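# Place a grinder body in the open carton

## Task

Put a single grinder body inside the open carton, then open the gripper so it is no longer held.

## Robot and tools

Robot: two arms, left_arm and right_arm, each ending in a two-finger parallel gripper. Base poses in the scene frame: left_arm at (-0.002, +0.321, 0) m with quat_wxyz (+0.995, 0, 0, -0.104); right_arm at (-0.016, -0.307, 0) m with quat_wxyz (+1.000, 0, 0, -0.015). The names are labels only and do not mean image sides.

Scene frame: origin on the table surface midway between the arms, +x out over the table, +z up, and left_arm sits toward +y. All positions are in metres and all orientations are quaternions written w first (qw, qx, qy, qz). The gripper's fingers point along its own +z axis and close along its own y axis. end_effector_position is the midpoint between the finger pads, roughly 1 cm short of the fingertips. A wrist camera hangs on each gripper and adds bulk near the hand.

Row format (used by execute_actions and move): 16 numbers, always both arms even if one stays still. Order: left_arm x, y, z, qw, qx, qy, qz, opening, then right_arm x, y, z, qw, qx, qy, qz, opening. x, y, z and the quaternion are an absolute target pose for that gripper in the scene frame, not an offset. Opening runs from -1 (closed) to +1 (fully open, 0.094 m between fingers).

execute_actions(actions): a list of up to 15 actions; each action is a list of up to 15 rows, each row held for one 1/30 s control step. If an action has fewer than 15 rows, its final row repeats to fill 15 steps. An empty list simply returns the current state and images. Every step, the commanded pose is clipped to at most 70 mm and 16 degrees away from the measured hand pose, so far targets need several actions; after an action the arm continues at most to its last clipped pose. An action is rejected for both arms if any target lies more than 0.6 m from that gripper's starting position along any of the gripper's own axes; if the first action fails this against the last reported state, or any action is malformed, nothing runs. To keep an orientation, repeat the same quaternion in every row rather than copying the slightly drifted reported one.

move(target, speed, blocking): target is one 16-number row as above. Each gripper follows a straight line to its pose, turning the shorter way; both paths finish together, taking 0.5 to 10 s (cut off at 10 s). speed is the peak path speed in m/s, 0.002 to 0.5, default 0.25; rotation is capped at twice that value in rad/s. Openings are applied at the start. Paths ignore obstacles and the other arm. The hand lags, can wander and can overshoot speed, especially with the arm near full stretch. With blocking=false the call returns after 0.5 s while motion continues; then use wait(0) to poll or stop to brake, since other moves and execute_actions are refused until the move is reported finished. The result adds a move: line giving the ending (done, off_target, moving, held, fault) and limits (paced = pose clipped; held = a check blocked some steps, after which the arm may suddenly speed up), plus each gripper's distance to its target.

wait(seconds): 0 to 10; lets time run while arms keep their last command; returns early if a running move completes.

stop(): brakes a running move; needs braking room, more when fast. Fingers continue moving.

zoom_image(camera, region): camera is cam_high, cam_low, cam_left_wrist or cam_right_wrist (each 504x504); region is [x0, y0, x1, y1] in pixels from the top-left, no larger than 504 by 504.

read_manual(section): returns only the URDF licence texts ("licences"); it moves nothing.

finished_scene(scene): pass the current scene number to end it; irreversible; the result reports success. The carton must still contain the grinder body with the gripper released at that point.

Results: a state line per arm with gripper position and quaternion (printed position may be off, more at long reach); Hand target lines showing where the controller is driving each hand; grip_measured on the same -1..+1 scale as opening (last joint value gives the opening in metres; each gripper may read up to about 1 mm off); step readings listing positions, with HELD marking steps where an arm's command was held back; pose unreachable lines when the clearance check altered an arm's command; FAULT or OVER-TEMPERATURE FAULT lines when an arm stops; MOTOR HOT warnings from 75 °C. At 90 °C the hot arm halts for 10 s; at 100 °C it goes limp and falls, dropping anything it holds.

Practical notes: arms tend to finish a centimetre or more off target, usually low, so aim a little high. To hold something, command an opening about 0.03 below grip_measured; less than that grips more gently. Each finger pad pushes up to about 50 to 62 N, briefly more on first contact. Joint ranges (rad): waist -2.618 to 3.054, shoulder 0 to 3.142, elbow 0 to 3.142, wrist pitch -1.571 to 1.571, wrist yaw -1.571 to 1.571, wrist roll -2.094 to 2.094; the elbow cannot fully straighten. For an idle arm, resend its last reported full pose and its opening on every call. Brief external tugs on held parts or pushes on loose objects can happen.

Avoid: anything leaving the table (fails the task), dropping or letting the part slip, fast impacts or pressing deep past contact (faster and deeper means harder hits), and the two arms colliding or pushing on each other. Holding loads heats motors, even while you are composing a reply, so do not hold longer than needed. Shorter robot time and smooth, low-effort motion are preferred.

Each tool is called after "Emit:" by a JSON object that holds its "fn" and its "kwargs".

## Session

Emit:
{"fn": "execute_actions", "kwargs": {"actions": []}}

Scene clock: 0.00 s.
left_arm: end_effector_position=(+0.1914, +0.0830, +0.1588) grip_measured=+1.000 end_effector_quat_wxyz=(+0.086, +0.375, +0.803, -0.455) | right_arm: end_effector_position=(+0.4588, -0.0040, +0.3066) grip_measured=+1.000 end_effector_quat_wxyz=(+0.330, +0.140, +0.866, +0.349)
Joint positions: left_arm=[-0.193  1.448  1.003 -0.912  0.946  0.363  0.094] | right_arm=[ 0.565  1.934  1.998 -0.636 -0.099  0.909  0.094]
Joint velocities: left_arm=[-0.002 -0.002 -0.017 -0.007  0.022 -0.022  0.   ] | right_arm=[ 0.002 -0.012 -0.017 -0.081  0.007 -0.066  0.   ]
Motor temperatures (°C, as the motors report them): left_arm=[20 19 17 19 18 17] | right_arm=[18 24 22 20 20 16]
Hand target (left_arm): +0.193, +0.081, +0.167; +0.097, +0.381, +0.796, -0.461
Hand target (right_arm): +0.458, -0.005, +0.324; +0.346, +0.135, +0.856, +0.359

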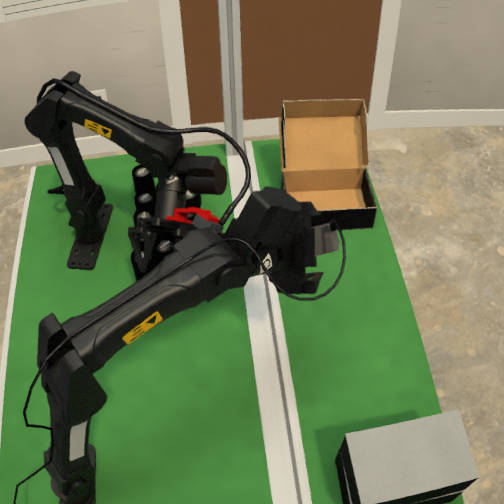

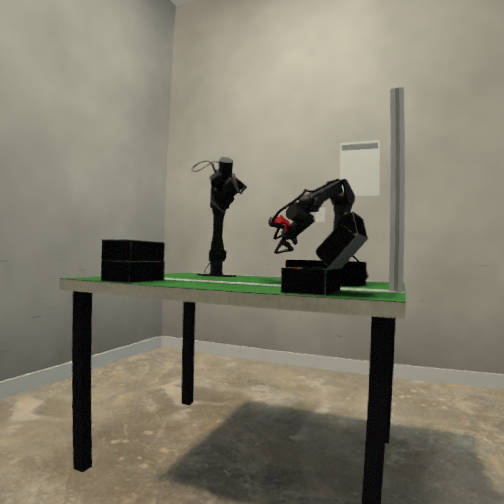

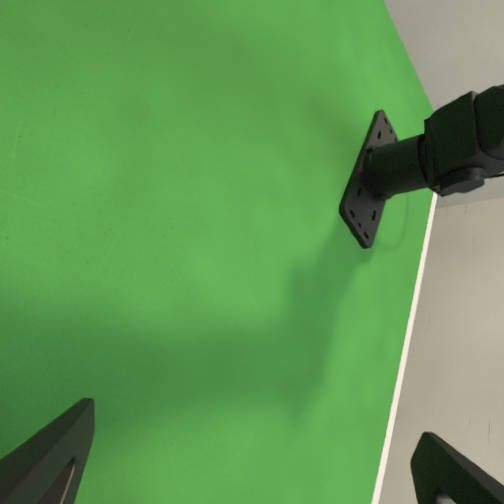

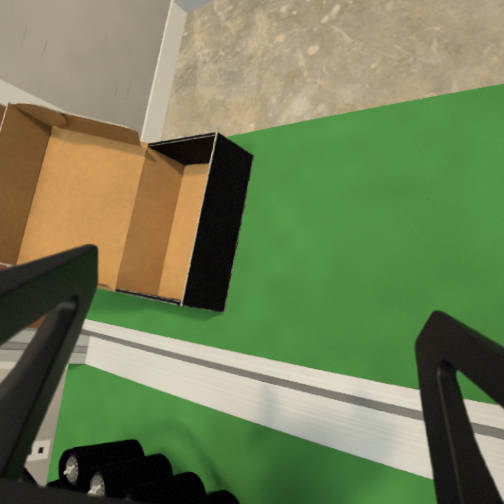

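Emit:
{"fn": "move", "kwargs": {"target": [0.2,0.12,0.2,0,0,1,0,1, 0.35,-0.3,0.3,0.33,0,0.94,0,1]}}

Scene clock: 5.30 s.
left_arm: end_effector_position=(+0.1984, +0.1216, +0.1926) grip_measured=+1.000 end_effector_quat_wxyz=(+0.004, -0.004, +1.000, -0.007) | right_arm: end_effector_position=(+0.3564, -0.2967, +0.2957) grip_measured=+1.000 end_effector_quat_wxyz=(+0.320, -0.003, +0.947, +0.008)
Joint positions: left_arm=[-0.575  1.624  1.618 -1.549  0.004 -0.793  0.094] | right_arm=[ 0.054  1.478  1.697 -1.138 -0.002  0.02   0.094]
Joint velocities: left_arm=[-0.012  0.007  0.002 -0.081 -0.051 -0.066  0.   ] | right_arm=[ 0.007 -0.012 -0.012  0.022  0.007 -0.037  0.   ]
Motor temperatures (°C, as the motors report them): left_arm=[20 19 18 19 18 17] | right_arm=[18 26 22 21 20 16]
Hand target (left_arm): +0.200, +0.120, +0.198; +0.011, -0.004, +1.000, -0.005
Hand target (right_arm): +0.352, -0.302, +0.302; +0.329, +0.000, +0.944, +0.002
Off the commanded pose (left_arm): 0.008 m, 1 deg.
Off the commanded pose (right_arm): 0.008 m, 2 deg.
joint sent to its limit (left arm) — the command would take joint 4 (wrist pitch) past its lower limit, so that joint was sent only as far as its limit.
move: done

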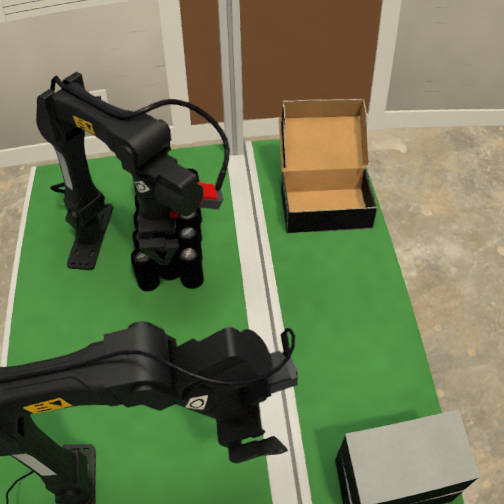

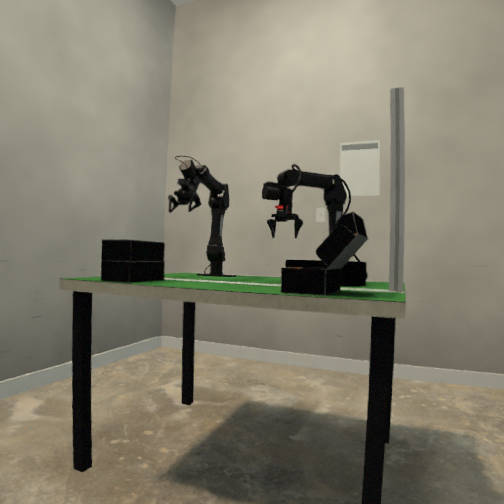

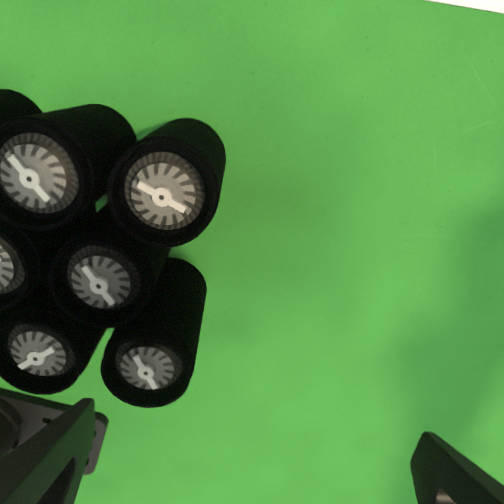

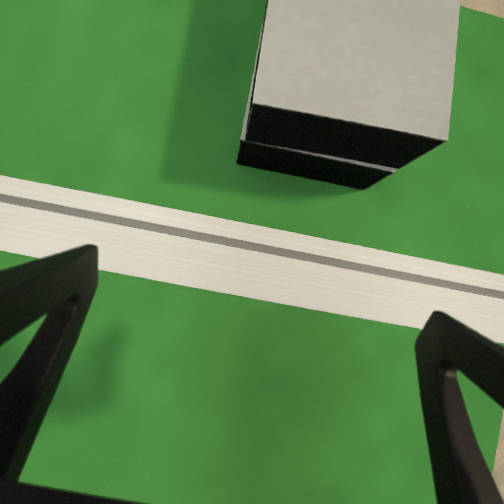

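Emit:
{"fn": "move", "kwargs": {"target": [0.215,0.18,0.145,0,0.383,0.924,0,1, 0.35,-0.3,0.3,0.33,0,0.94,0,1]}}

Scene clock: 11.70 s.
left_arm: end_effector_position=(+0.2114, +0.1789, +0.1402) grip_measured=+1.000 end_effector_quat_wxyz=(-0.019, +0.383, +0.924, +0.003) | right_arm: end_effector_position=(+0.3521, -0.2979, +0.2923) grip_measured=+1.000 end_effector_quat_wxyz=(+0.316, -0.003, +0.949, +0.004)
Joint positions: left_arm=[-0.382  1.549  1.332 -1.392  0.001  0.194  0.094] | right_arm=[ 0.054  1.464  1.675 -1.138  0.005  0.018  0.094]
Joint velocities: left_arm=[-0.007 -0.017  0.002  0.022  0.066 -0.007  0.   ] | right_arm=[ 0.002 -0.012  0.002 -0.022 -0.066  0.037  0.   ]
Motor temperatures (°C, as the motors report them): left_arm=[20 20 19 19 18 17] | right_arm=[18 26 23 21 20 16]
Hand target (left_arm): +0.214, +0.180, +0.145; +0.001, +0.383, +0.924, -0.001
Hand target (right_arm): +0.350, -0.300, +0.300; +0.331, +0.000, +0.944, -0.000
Off the commanded pose (left_arm): 0.006 m, 2 deg.
Off the commanded pose (right_arm): 0.008 m, 2 deg.
move: done

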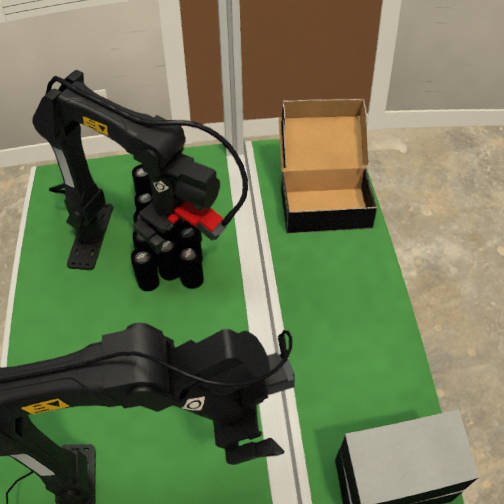

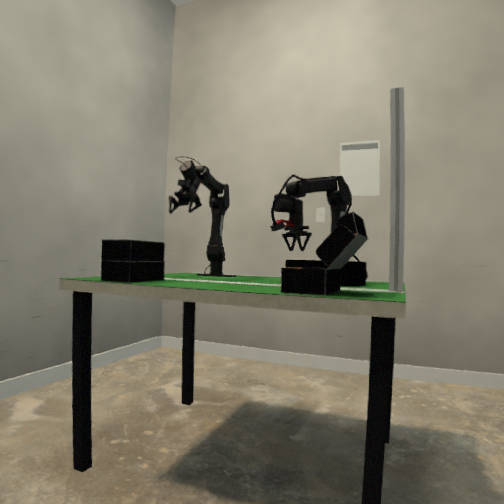

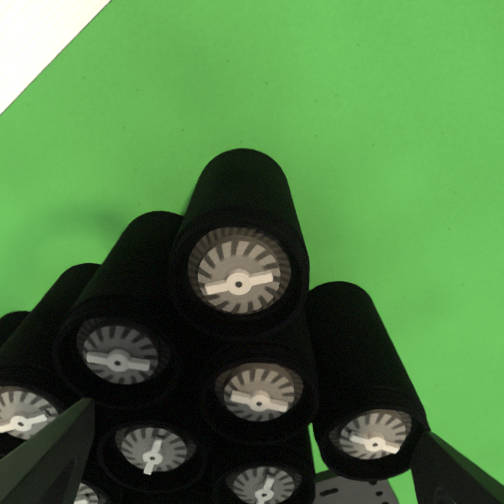

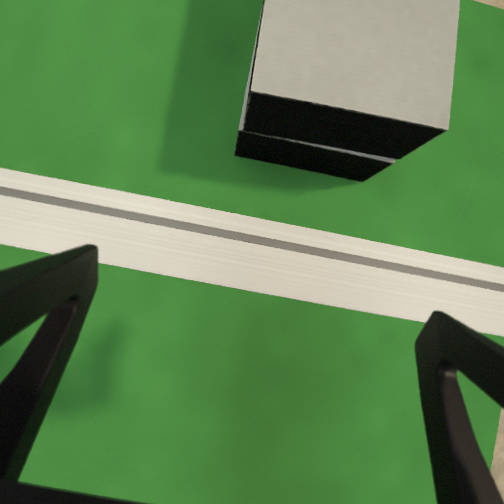

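Emit:
{"fn": "move", "kwargs": {"target": [0.235,0.171,0.122,0,0.383,0.924,0,1, 0.35,-0.3,0.3,0.33,0,0.94,0,1], "speed": 0.1}}

Scene clock: 17.77 s.
left_arm: end_effector_position=(+0.2328, +0.1697, +0.1279) grip_measured=+1.000 end_effector_quat_wxyz=(+0.002, +0.384, +0.923, -0.001) | right_arm: end_effector_position=(+0.3521, -0.2979, +0.2923) grip_measured=+1.000 end_effector_quat_wxyz=(+0.316, -0.003, +0.949, +0.004)
Joint positions: left_arm=[-0.367  1.597  1.332 -1.303  0.001  0.212  0.094] | right_arm=[ 0.054  1.464  1.675 -1.138  0.005  0.018  0.094]
Joint velocities: left_arm=[-0.017 -0.007 -0.007  0.022 -0.007  0.007  0.   ] | right_arm=[ 0.007 -0.002  0.002 -0.007 -0.081  0.022  0.   ]
Motor temperatures (°C, as the motors report them): left_arm=[20 20 19 19 18 17] | right_arm=[18 26 23 22 20 16]
Hand target (left_arm): +0.235, +0.171, +0.122; -0.000, +0.383, +0.924, -0.000
Hand target (right_arm): +0.350, -0.300, +0.300; +0.331, -0.000, +0.944, -0.000
Off the commanded pose (left_arm): 0.006 m, 0 deg.
Off the commanded pose (right_arm): 0.008 m, 2 deg.
move: done

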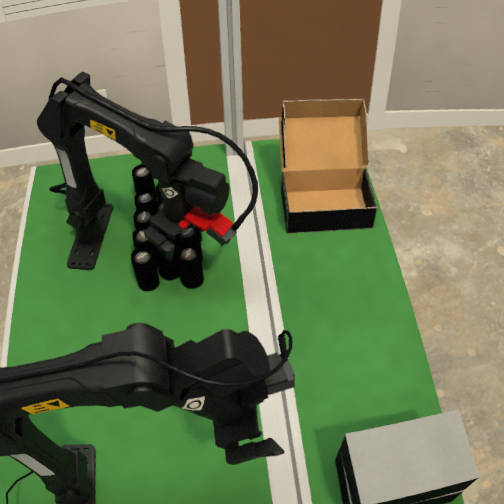

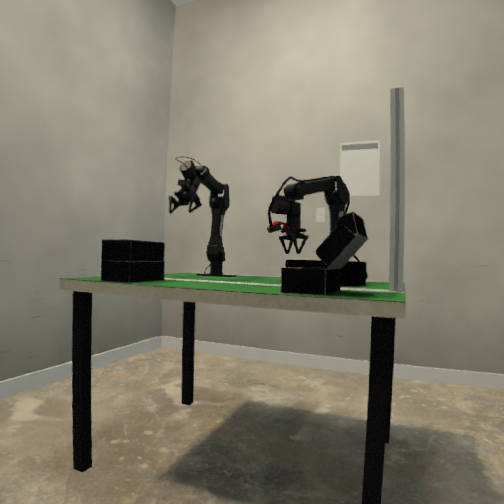

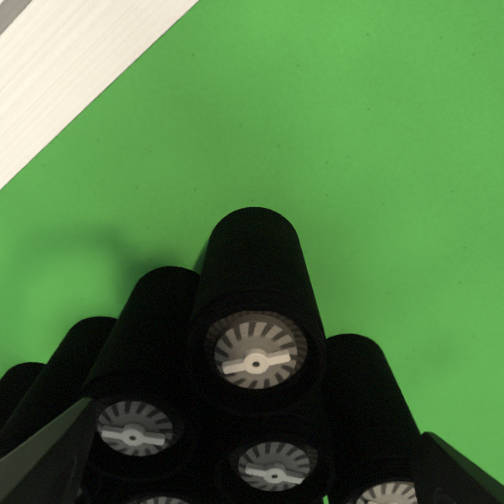

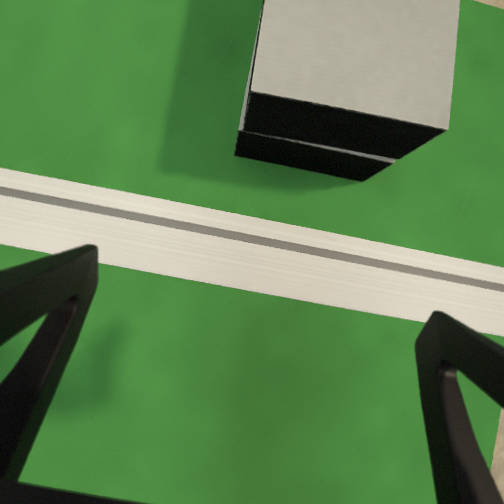

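Emit:
{"fn": "move", "kwargs": {"target": [0.235,0.171,0.10,0,0.383,0.924,0,1, 0.35,-0.3,0.3,0.33,0,0.94,0,1], "speed": 0.06}}

Emit:
{"fn": "zoom_image", "kwargs": {"camera": "cam_high", "region": [110,170,250,310]}}

Scene clock: 22.50 s.
left_arm: end_effector_position=(+0.2314, +0.1705, +0.1060) grip_measured=+1.000 end_effector_quat_wxyz=(+0.001, +0.384, +0.923, -0.001) | right_arm: end_effector_position=(+0.3521, -0.2980, +0.2923) grip_measured=+1.000 end_effector_quat_wxyz=(+0.316, -0.003, +0.949, +0.004)
Joint positions: left_arm=[-0.367  1.597  1.245 -1.216  0.001  0.213  0.094] | right_arm=[ 0.054  1.464  1.675 -1.138  0.005  0.018  0.094]
Joint velocities: left_arm=[ 0.002  0.007 -0.007  0.007  0.007 -0.066  0.   ] | right_arm=[-0.007 -0.017 -0.007 -0.037  0.037 -0.037  0.   ]
Motor temperatures (°C, as the motors report them): left_arm=[20 20 18 19 18 17] | right_arm=[18 26 23 22 20 16]
Hand target (left_arm): +0.235, +0.171, +0.100; +0.000, +0.383, +0.924, -0.000
Hand target (right_arm): +0.350, -0.300, +0.300; +0.331, +0.000, +0.944, -0.000
Off the commanded pose (left_arm): 0.007 m, 0 deg.
Off the commanded pose (right_arm): 0.008 m, 2 deg.
move: done

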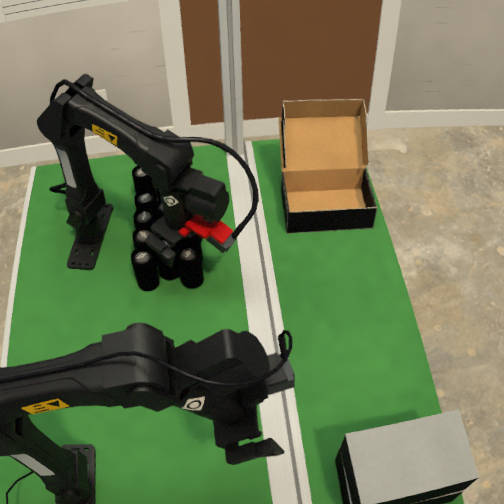

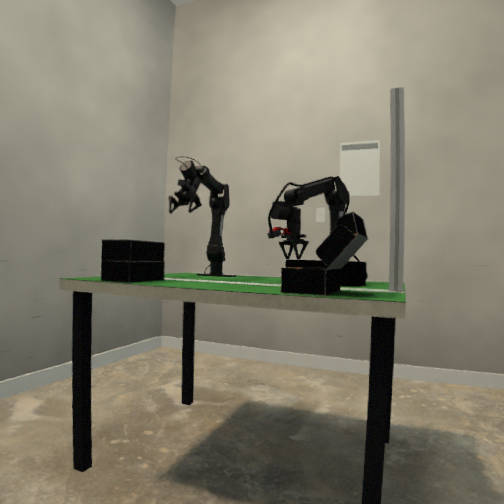

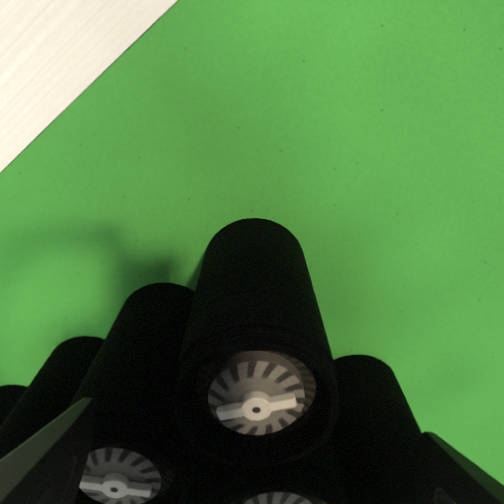

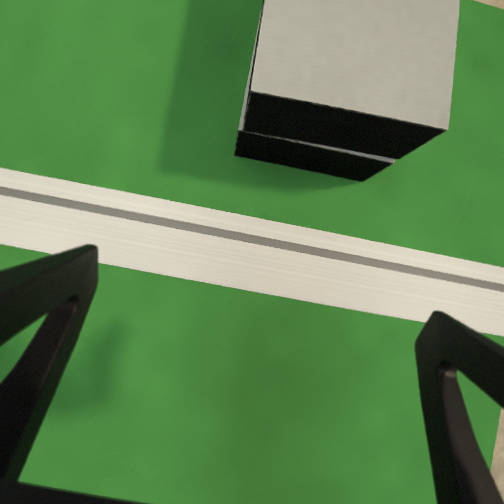

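Region (110, 170, 250, 310) of cam_high's 504x504 image, scaled by 3.600, with more detail than that image has.

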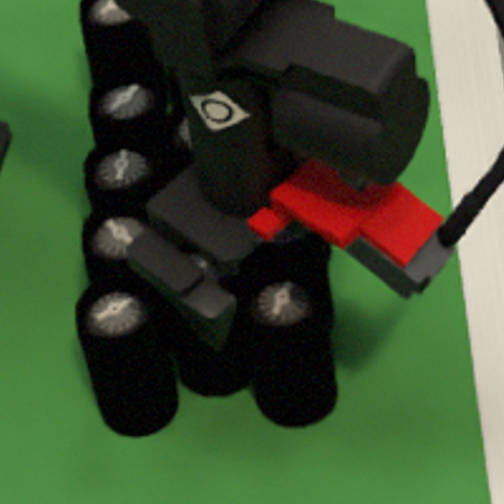

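Emit:
{"fn": "move", "kwargs": {"target": [0.238,0.168,0.105,0,0.383,0.924,0,0.45, 0.35,-0.3,0.3,0.33,0,0.94,0,1]}}

Emit:
{"fn": "move", "kwargs": {"target": [0.238,0.168,0.072,0,0.383,0.924,0,0.45, 0.35,-0.3,0.3,0.33,0,0.94,0,1], "speed": 0.05}}

Emit:
{"fn": "move", "kwargs": {"target": [0.238,0.168,0.072,0,0.383,0.924,0,0.1, 0.35,-0.3,0.3,0.33,0,0.94,0,1]}}

Scene clock: 27.23 s.
left_arm: end_effector_position=(+0.2315, +0.1705, +0.1005) grip_measured=+0.453 end_effector_quat_wxyz=(-0.008, +0.384, +0.923, +0.001) | right_arm: end_effector_position=(+0.3521, -0.2980, +0.2923) grip_measured=+1.000 end_effector_quat_wxyz=(+0.316, -0.003, +0.949, +0.004)
Joint positions: left_arm=[-0.367  1.618  1.245 -1.214  0.001  0.213  0.068] | right_arm=[ 0.054  1.464  1.675 -1.138  0.005  0.018  0.094]
Joint velocities: left_arm=[ 0.002 -0.002 -0.017 -0.022 -0.037 -0.037  0.   ] | right_arm=[-0.022  0.002 -0.037  0.007  0.022  0.095  0.   ]
Motor temperatures (°C, as the motors report them): left_arm=[20 20 19 19 18 17] | right_arm=[18 27 23 22 20 16]
Hand target (left_arm): +0.238, +0.168, +0.105; +0.000, +0.383, +0.924, +0.000
Hand target (right_arm): +0.350, -0.300, +0.300; +0.331, -0.000, +0.944, -0.000
Off the commanded pose (left_arm): 0.008 m, 1 deg.
Off the commanded pose (right_arm): 0.008 m, 2 deg.
move: done

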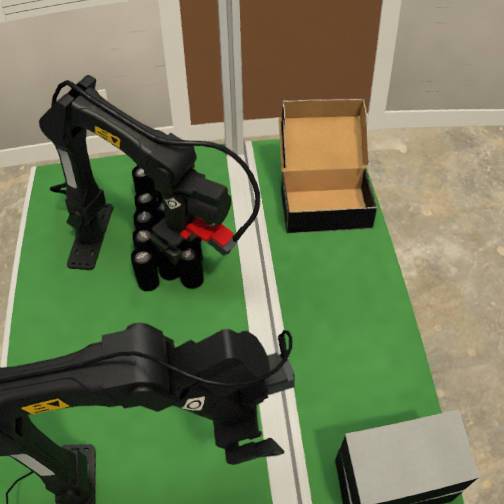

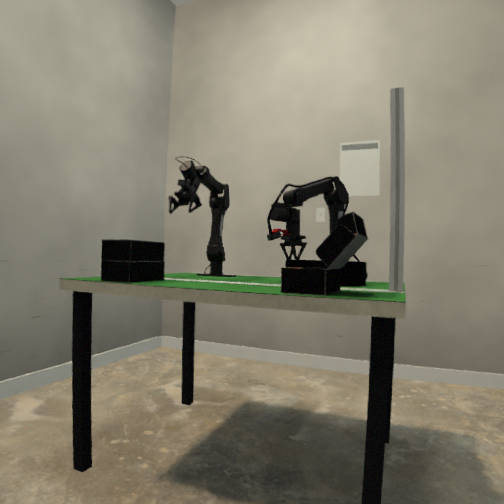

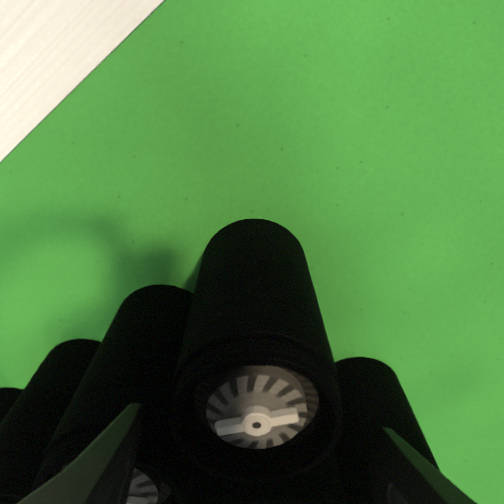

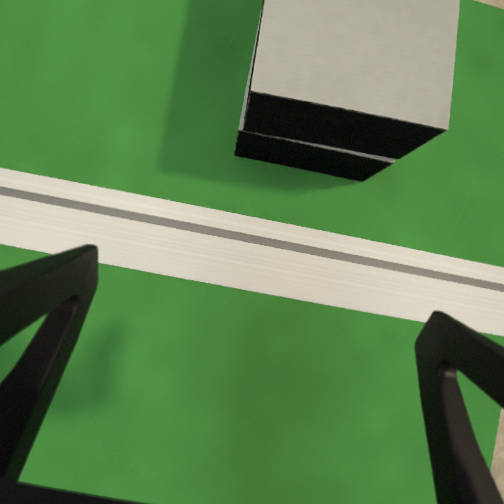

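Scene clock: 28.20 s.
left_arm: end_effector_position=(+0.2372, +0.1668, +0.0773) grip_measured=+0.453 end_effector_quat_wxyz=(+0.003, +0.384, +0.923, -0.001) | right_arm: end_effector_position=(+0.3521, -0.2980, +0.2923) grip_measured=+1.000 end_effector_quat_wxyz=(+0.316, -0.003, +0.949, +0.004)
Joint positions: left_arm=[-0.367  1.638  1.172 -1.099  0.001  0.213  0.068] | right_arm=[ 0.054  1.464  1.675 -1.138  0.005  0.018  0.094]
Joint velocities: left_arm=[ 0.002  0.002 -0.007 -0.037 -0.081  0.022 -0.   ] | right_arm=[-0.002 -0.017 -0.007 -0.037 -0.007 -0.007  0.   ]
Motor temperatures (°C, as the motors report them): left_arm=[20 20 19 19 18 17] | right_arm=[18 27 23 22 20 16]
Hand target (left_arm): +0.238, +0.168, +0.072; -0.000, +0.383, +0.924, -0.000
Hand target (right_arm): +0.350, -0.300, +0.300; +0.331, -0.000, +0.944, -0.000
Off the commanded pose (left_arm): 0.005 m, 0 deg.
Off the commanded pose (right_arm): 0.008 m, 2 deg.
move: done

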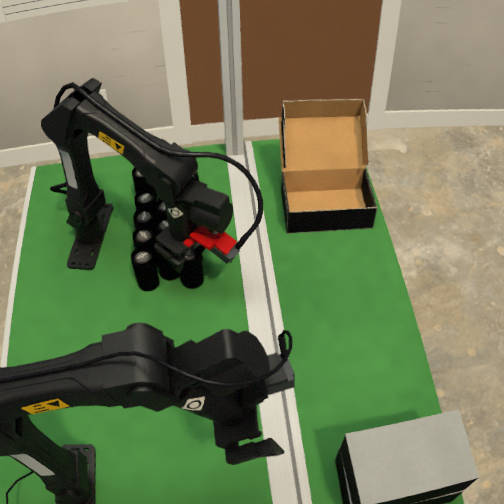

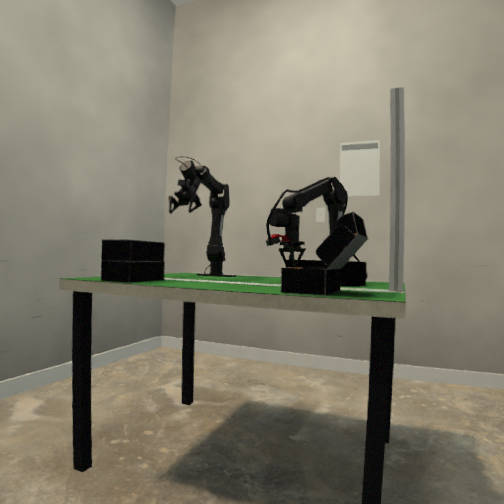

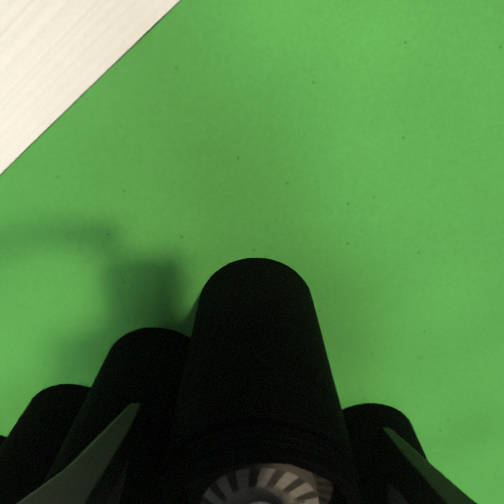

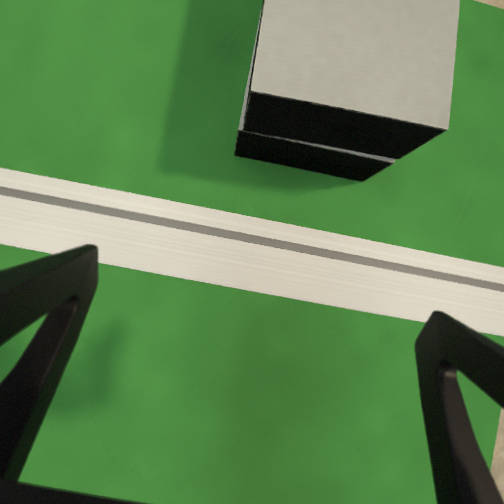

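Scene clock: 28.90 s.
left_arm: end_effector_position=(+0.2372, +0.1668, +0.0773) grip_measured=+0.103 end_effector_quat_wxyz=(+0.003, +0.384, +0.923, -0.001) | right_arm: end_effector_position=(+0.3521, -0.2980, +0.2923) grip_measured=+1.000 end_effector_quat_wxyz=(+0.316, -0.003, +0.949, +0.004)
Joint positions: left_arm=[-0.367  1.638  1.172 -1.099  0.001  0.213  0.052] | right_arm=[ 0.054  1.464  1.675 -1.138  0.005  0.018  0.094]
Joint velocities: left_arm=[-0.002  0.002  0.007  0.007 -0.022  0.081 -0.   ] | right_arm=[-0.007  0.007  0.007 -0.051  0.051 -0.022  0.   ]
Motor temperatures (°C, as the motors report them): left_arm=[20 20 19 19 18 17] | right_arm=[18 27 23 23 20 16]
Hand target (left_arm): +0.238, +0.168, +0.072; -0.000, +0.383, +0.924, +0.000
Hand target (right_arm): +0.350, -0.300, +0.300; +0.331, -0.000, +0.944, -0.000
Off the commanded pose (left_arm): 0.005 m, 0 deg.
Off the commanded pose (right_arm): 0.008 m, 2 deg.
move: done

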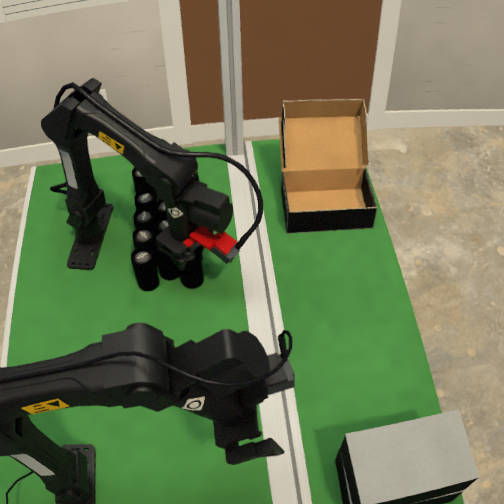

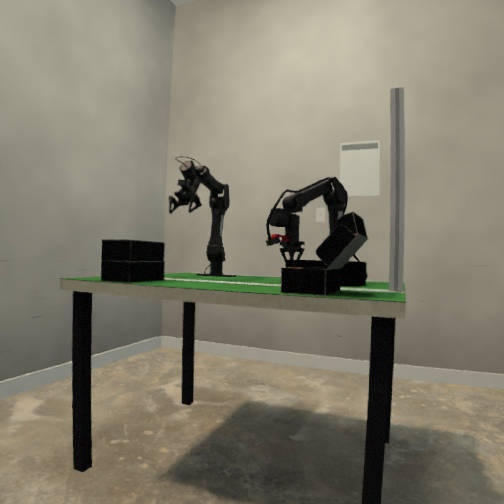

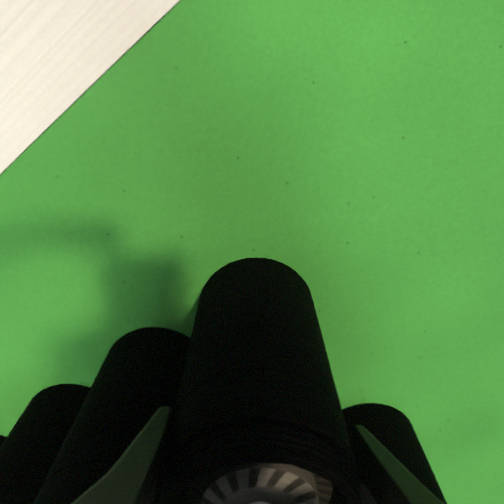

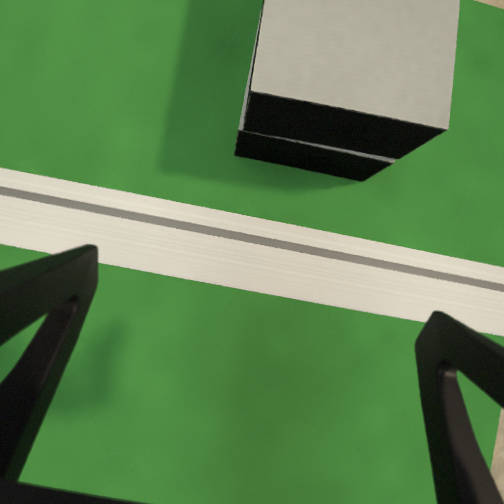

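Smaller; close in steps to find the free-contact reading.

Emit:
{"fn": "move", "kwargs": {"target": [0.238,0.168,0.072,0,0.383,0.924,0,-0.1, 0.35,-0.3,0.3,0.33,0,0.94,0,1]}}

Scene clock: 46.23 s.
left_arm: end_effector_position=(+0.2372, +0.1669, +0.0773) grip_measured=+0.046 end_effector_quat_wxyz=(+0.003, +0.384, +0.923, -0.001) | right_arm: end_effector_position=(+0.3520, -0.2980, +0.2923) grip_measured=+1.000 end_effector_quat_wxyz=(+0.316, -0.003, +0.949, +0.004)
Joint positions: left_arm=[-0.367  1.638  1.172 -1.099  0.001  0.213  0.049] | right_arm=[ 0.054  1.464  1.675 -1.139  0.005  0.018  0.094]
Joint velocities: left_arm=[-0.002 -0.017 -0.007 -0.022 -0.037 -0.037  0.001] | right_arm=[-0.017  0.007  0.002 -0.095 -0.007 -0.051  0.   ]
Motor temperatures (°C, as the motors report them): left_arm=[20 20 19 19 18 17] | right_arm=[18 27 24 23 20 16]
Hand target (left_arm): +0.238, +0.168, +0.072; -0.000, +0.383, +0.924, +0.000
Hand target (right_arm): +0.350, -0.300, +0.300; +0.331, -0.000, +0.944, -0.000
Off the commanded pose (left_arm): 0.005 m, 0 deg.
Off the commanded pose (right_arm): 0.008 m, 2 deg.
move: done

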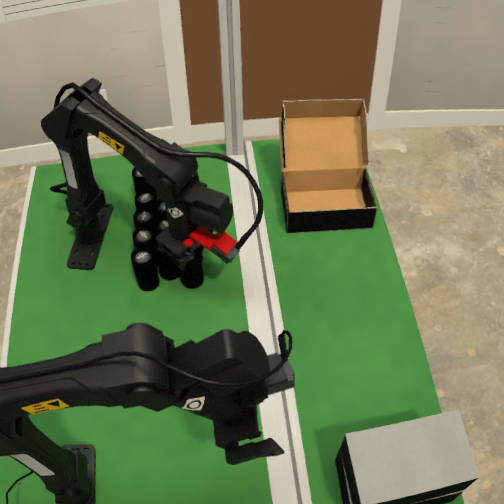

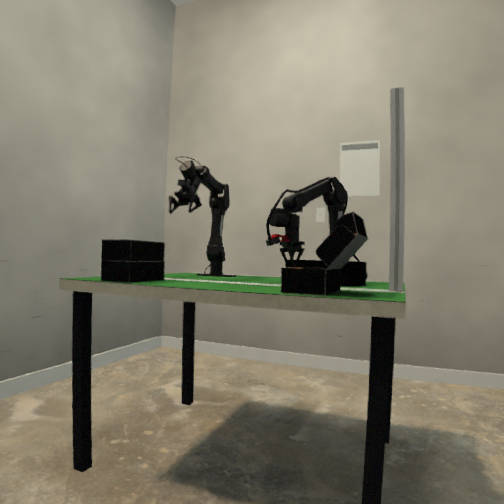

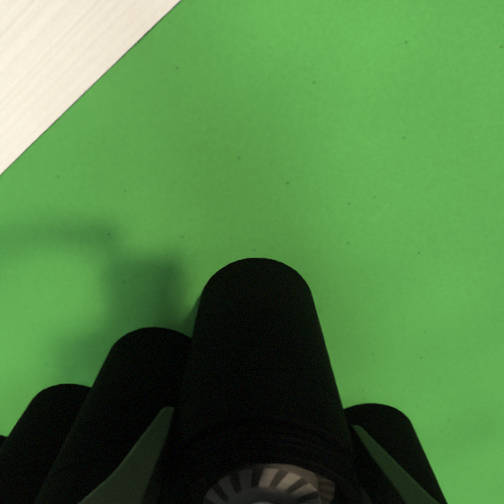

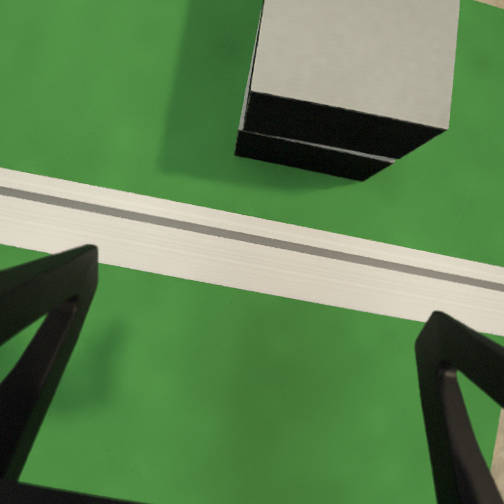

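Emit:
{"fn": "move", "kwargs": {"target": [0.245,0.16,0.195,0.03,0.383,0.924,0,0.0, 0.35,-0.3,0.3,0.33,0,0.94,0,1], "speed": 0.15}}

Emit:
{"fn": "move", "kwargs": {"target": [0.54,0.33,0.19,0.46,0,0.888,0,0.0, 0.35,-0.3,0.3,0.33,0,0.94,0,1], "speed": 0.2}}

Scene clock: 51.70 s.
left_arm: end_effector_position=(+0.2442, +0.1634, +0.1852) grip_measured=+0.046 end_effector_quat_wxyz=(+0.017, +0.381, +0.924, -0.001) | right_arm: end_effector_position=(+0.3520, -0.2980, +0.2923) grip_measured=+1.000 end_effector_quat_wxyz=(+0.316, -0.003, +0.949, +0.004)
Joint positions: left_arm=[-0.367  1.638  1.603 -1.503 -0.004  0.206  0.049] | right_arm=[ 0.054  1.464  1.675 -1.139  0.005  0.018  0.094]
Joint velocities: left_arm=[-0.012 -0.002 -0.012 -0.007 -0.037 -0.007 -0.   ] | right_arm=[-0.002 -0.027  0.012  0.007 -0.081  0.037  0.   ]
Motor temperatures (°C, as the motors report them): left_arm=[20 20 19 19 18 17] | right_arm=[18 27 24 23 20 16]
Hand target (left_arm): +0.246, +0.159, +0.195; +0.030, +0.383, +0.923, -0.001
Hand target (right_arm): +0.350, -0.300, +0.300; +0.331, -0.000, +0.944, -0.000
Off the commanded pose (left_arm): 0.010 m, 2 deg.
Off the commanded pose (right_arm): 0.008 m, 2 deg.
move: done

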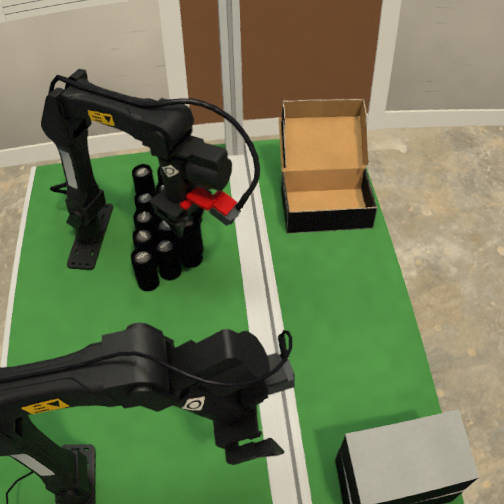

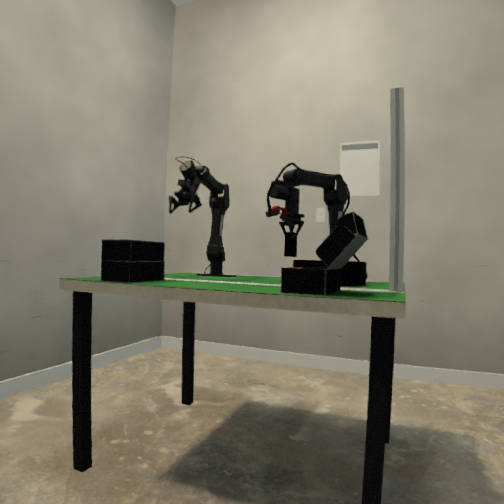

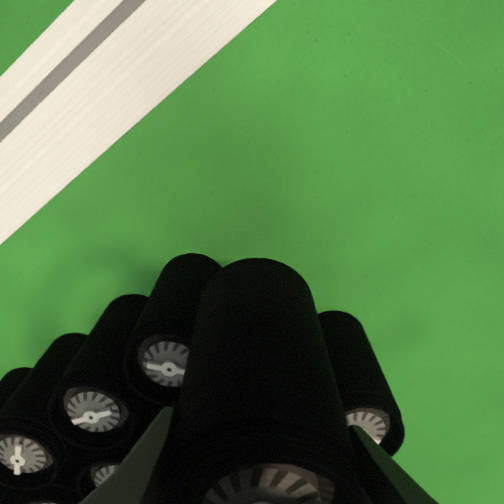

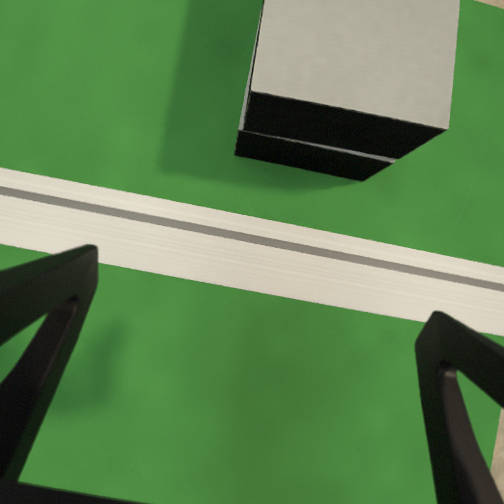

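Scene clock: 55.53 s.
left_arm: end_effector_position=(+0.5226, +0.3299, +0.1577) grip_measured=+0.046 end_effector_quat_wxyz=(+0.414, +0.008, +0.910, -0.010) | right_arm: end_effector_position=(+0.3519, -0.2980, +0.2922) grip_measured=+1.000 end_effector_quat_wxyz=(+0.316, -0.003, +0.949, +0.004)
Joint positions: left_arm=[ 0.239  1.843  1.397 -0.272  0.047  0.026  0.049] | right_arm=[ 0.054  1.464  1.675 -1.139  0.005  0.018  0.094]
Joint velocities: left_arm=[-0.022  0.002 -0.002  0.022  0.095  0.022  0.   ] | right_arm=[-0.002 -0.012 -0.007 -0.022  0.007 -0.022  0.   ]
Motor temperatures (°C, as the motors report them): left_arm=[20 21 19 20 18 17] | right_arm=[18 27 24 23 20 16]
Hand target (left_arm): +0.536, +0.333, +0.189; +0.462, +0.004, +0.887, -0.009
Hand target (right_arm): +0.350, -0.300, +0.300; +0.331, -0.000, +0.944, -0.000
Off the commanded pose (left_arm): 0.037 m, 6 deg.
Off the commanded pose (right_arm): 0.008 m, 2 deg.
move: off_target (left_arm); limits=paced

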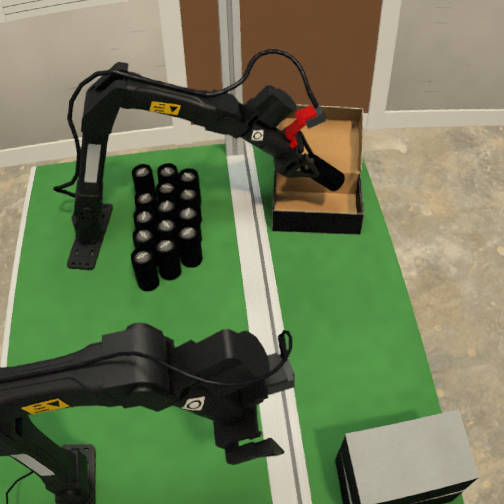

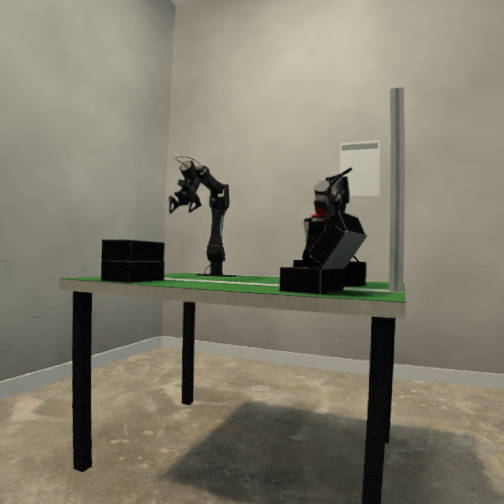

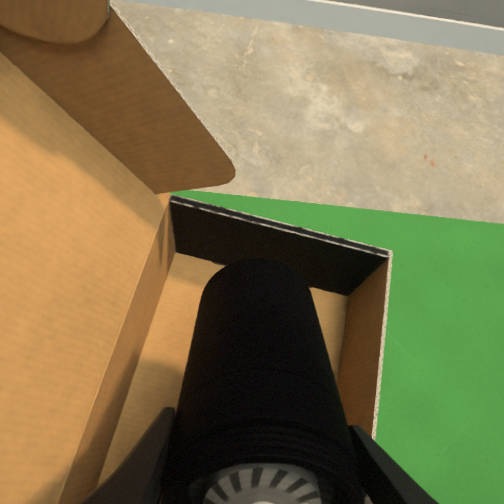

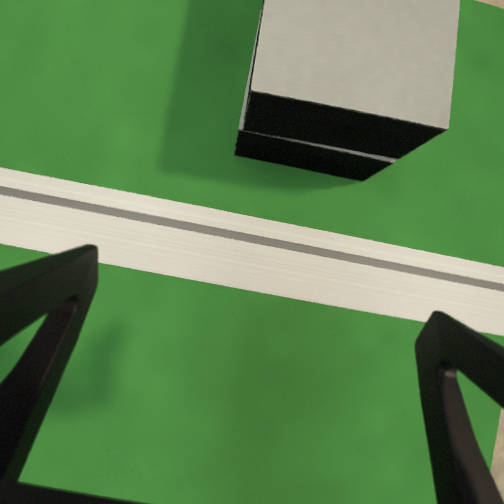

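Emit:
{"fn": "move", "kwargs": {"target": [0.55,0.328,0.10,0.47,0,0.883,0,0.0, 0.35,-0.3,0.3,0.33,0,0.94,0,1], "speed": 0.06}}

Scene clock: 60.00 s.
left_arm: end_effector_position=(+0.5353, +0.3314, +0.0792) grip_measured=+0.046 end_effector_quat_wxyz=(+0.430, +0.001, +0.903, -0.001) | right_arm: end_effector_position=(+0.3519, -0.2980, +0.2922) grip_measured=+1.000 end_effector_quat_wxyz=(+0.316, -0.003, +0.949, +0.004)
Joint positions: left_arm=[0.233 1.982 1.225 0.075 0.021 0.016 0.049] | right_arm=[ 0.054  1.464  1.675 -1.139  0.005  0.018  0.094]
Joint velocities: left_arm=[-0.007  0.017 -0.002 -0.037 -0.007  0.051 -0.   ] | right_arm=[ 0.007 -0.022 -0.007 -0.022  0.007 -0.022  0.   ]
Motor temperatures (°C, as the motors report them): left_arm=[20 22 19 21 18 17] | right_arm=[18 27 24 24 20 16]
Hand target (left_arm): +0.548, +0.328, +0.101; +0.469, +0.001, +0.883, -0.001
Hand target (right_arm): +0.350, -0.300, +0.300; +0.331, -0.000, +0.944, -0.000
Off the commanded pose (left_arm): 0.026 m, 5 deg.
Off the commanded pose (right_arm): 0.008 m, 2 deg.
move: off_target (left_arm)

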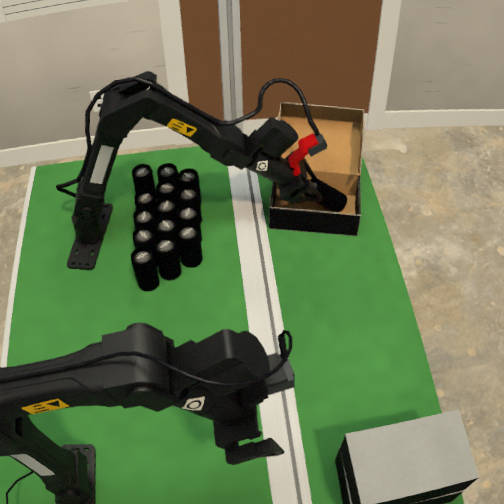

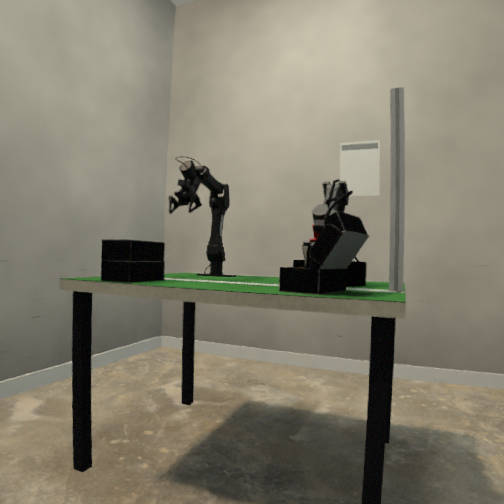

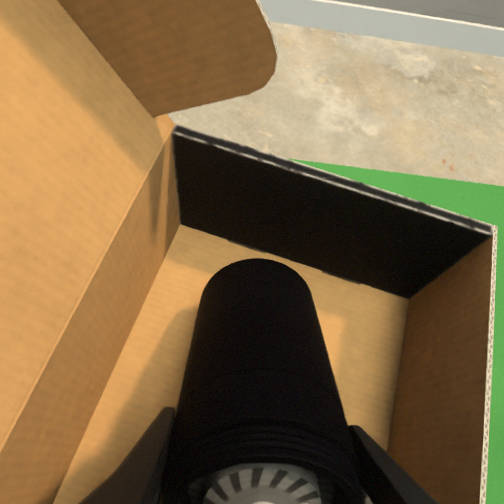

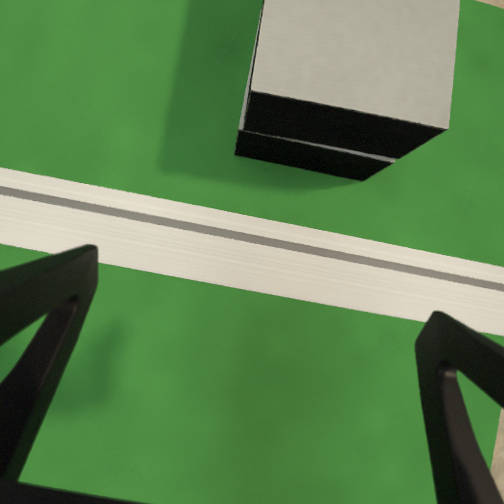

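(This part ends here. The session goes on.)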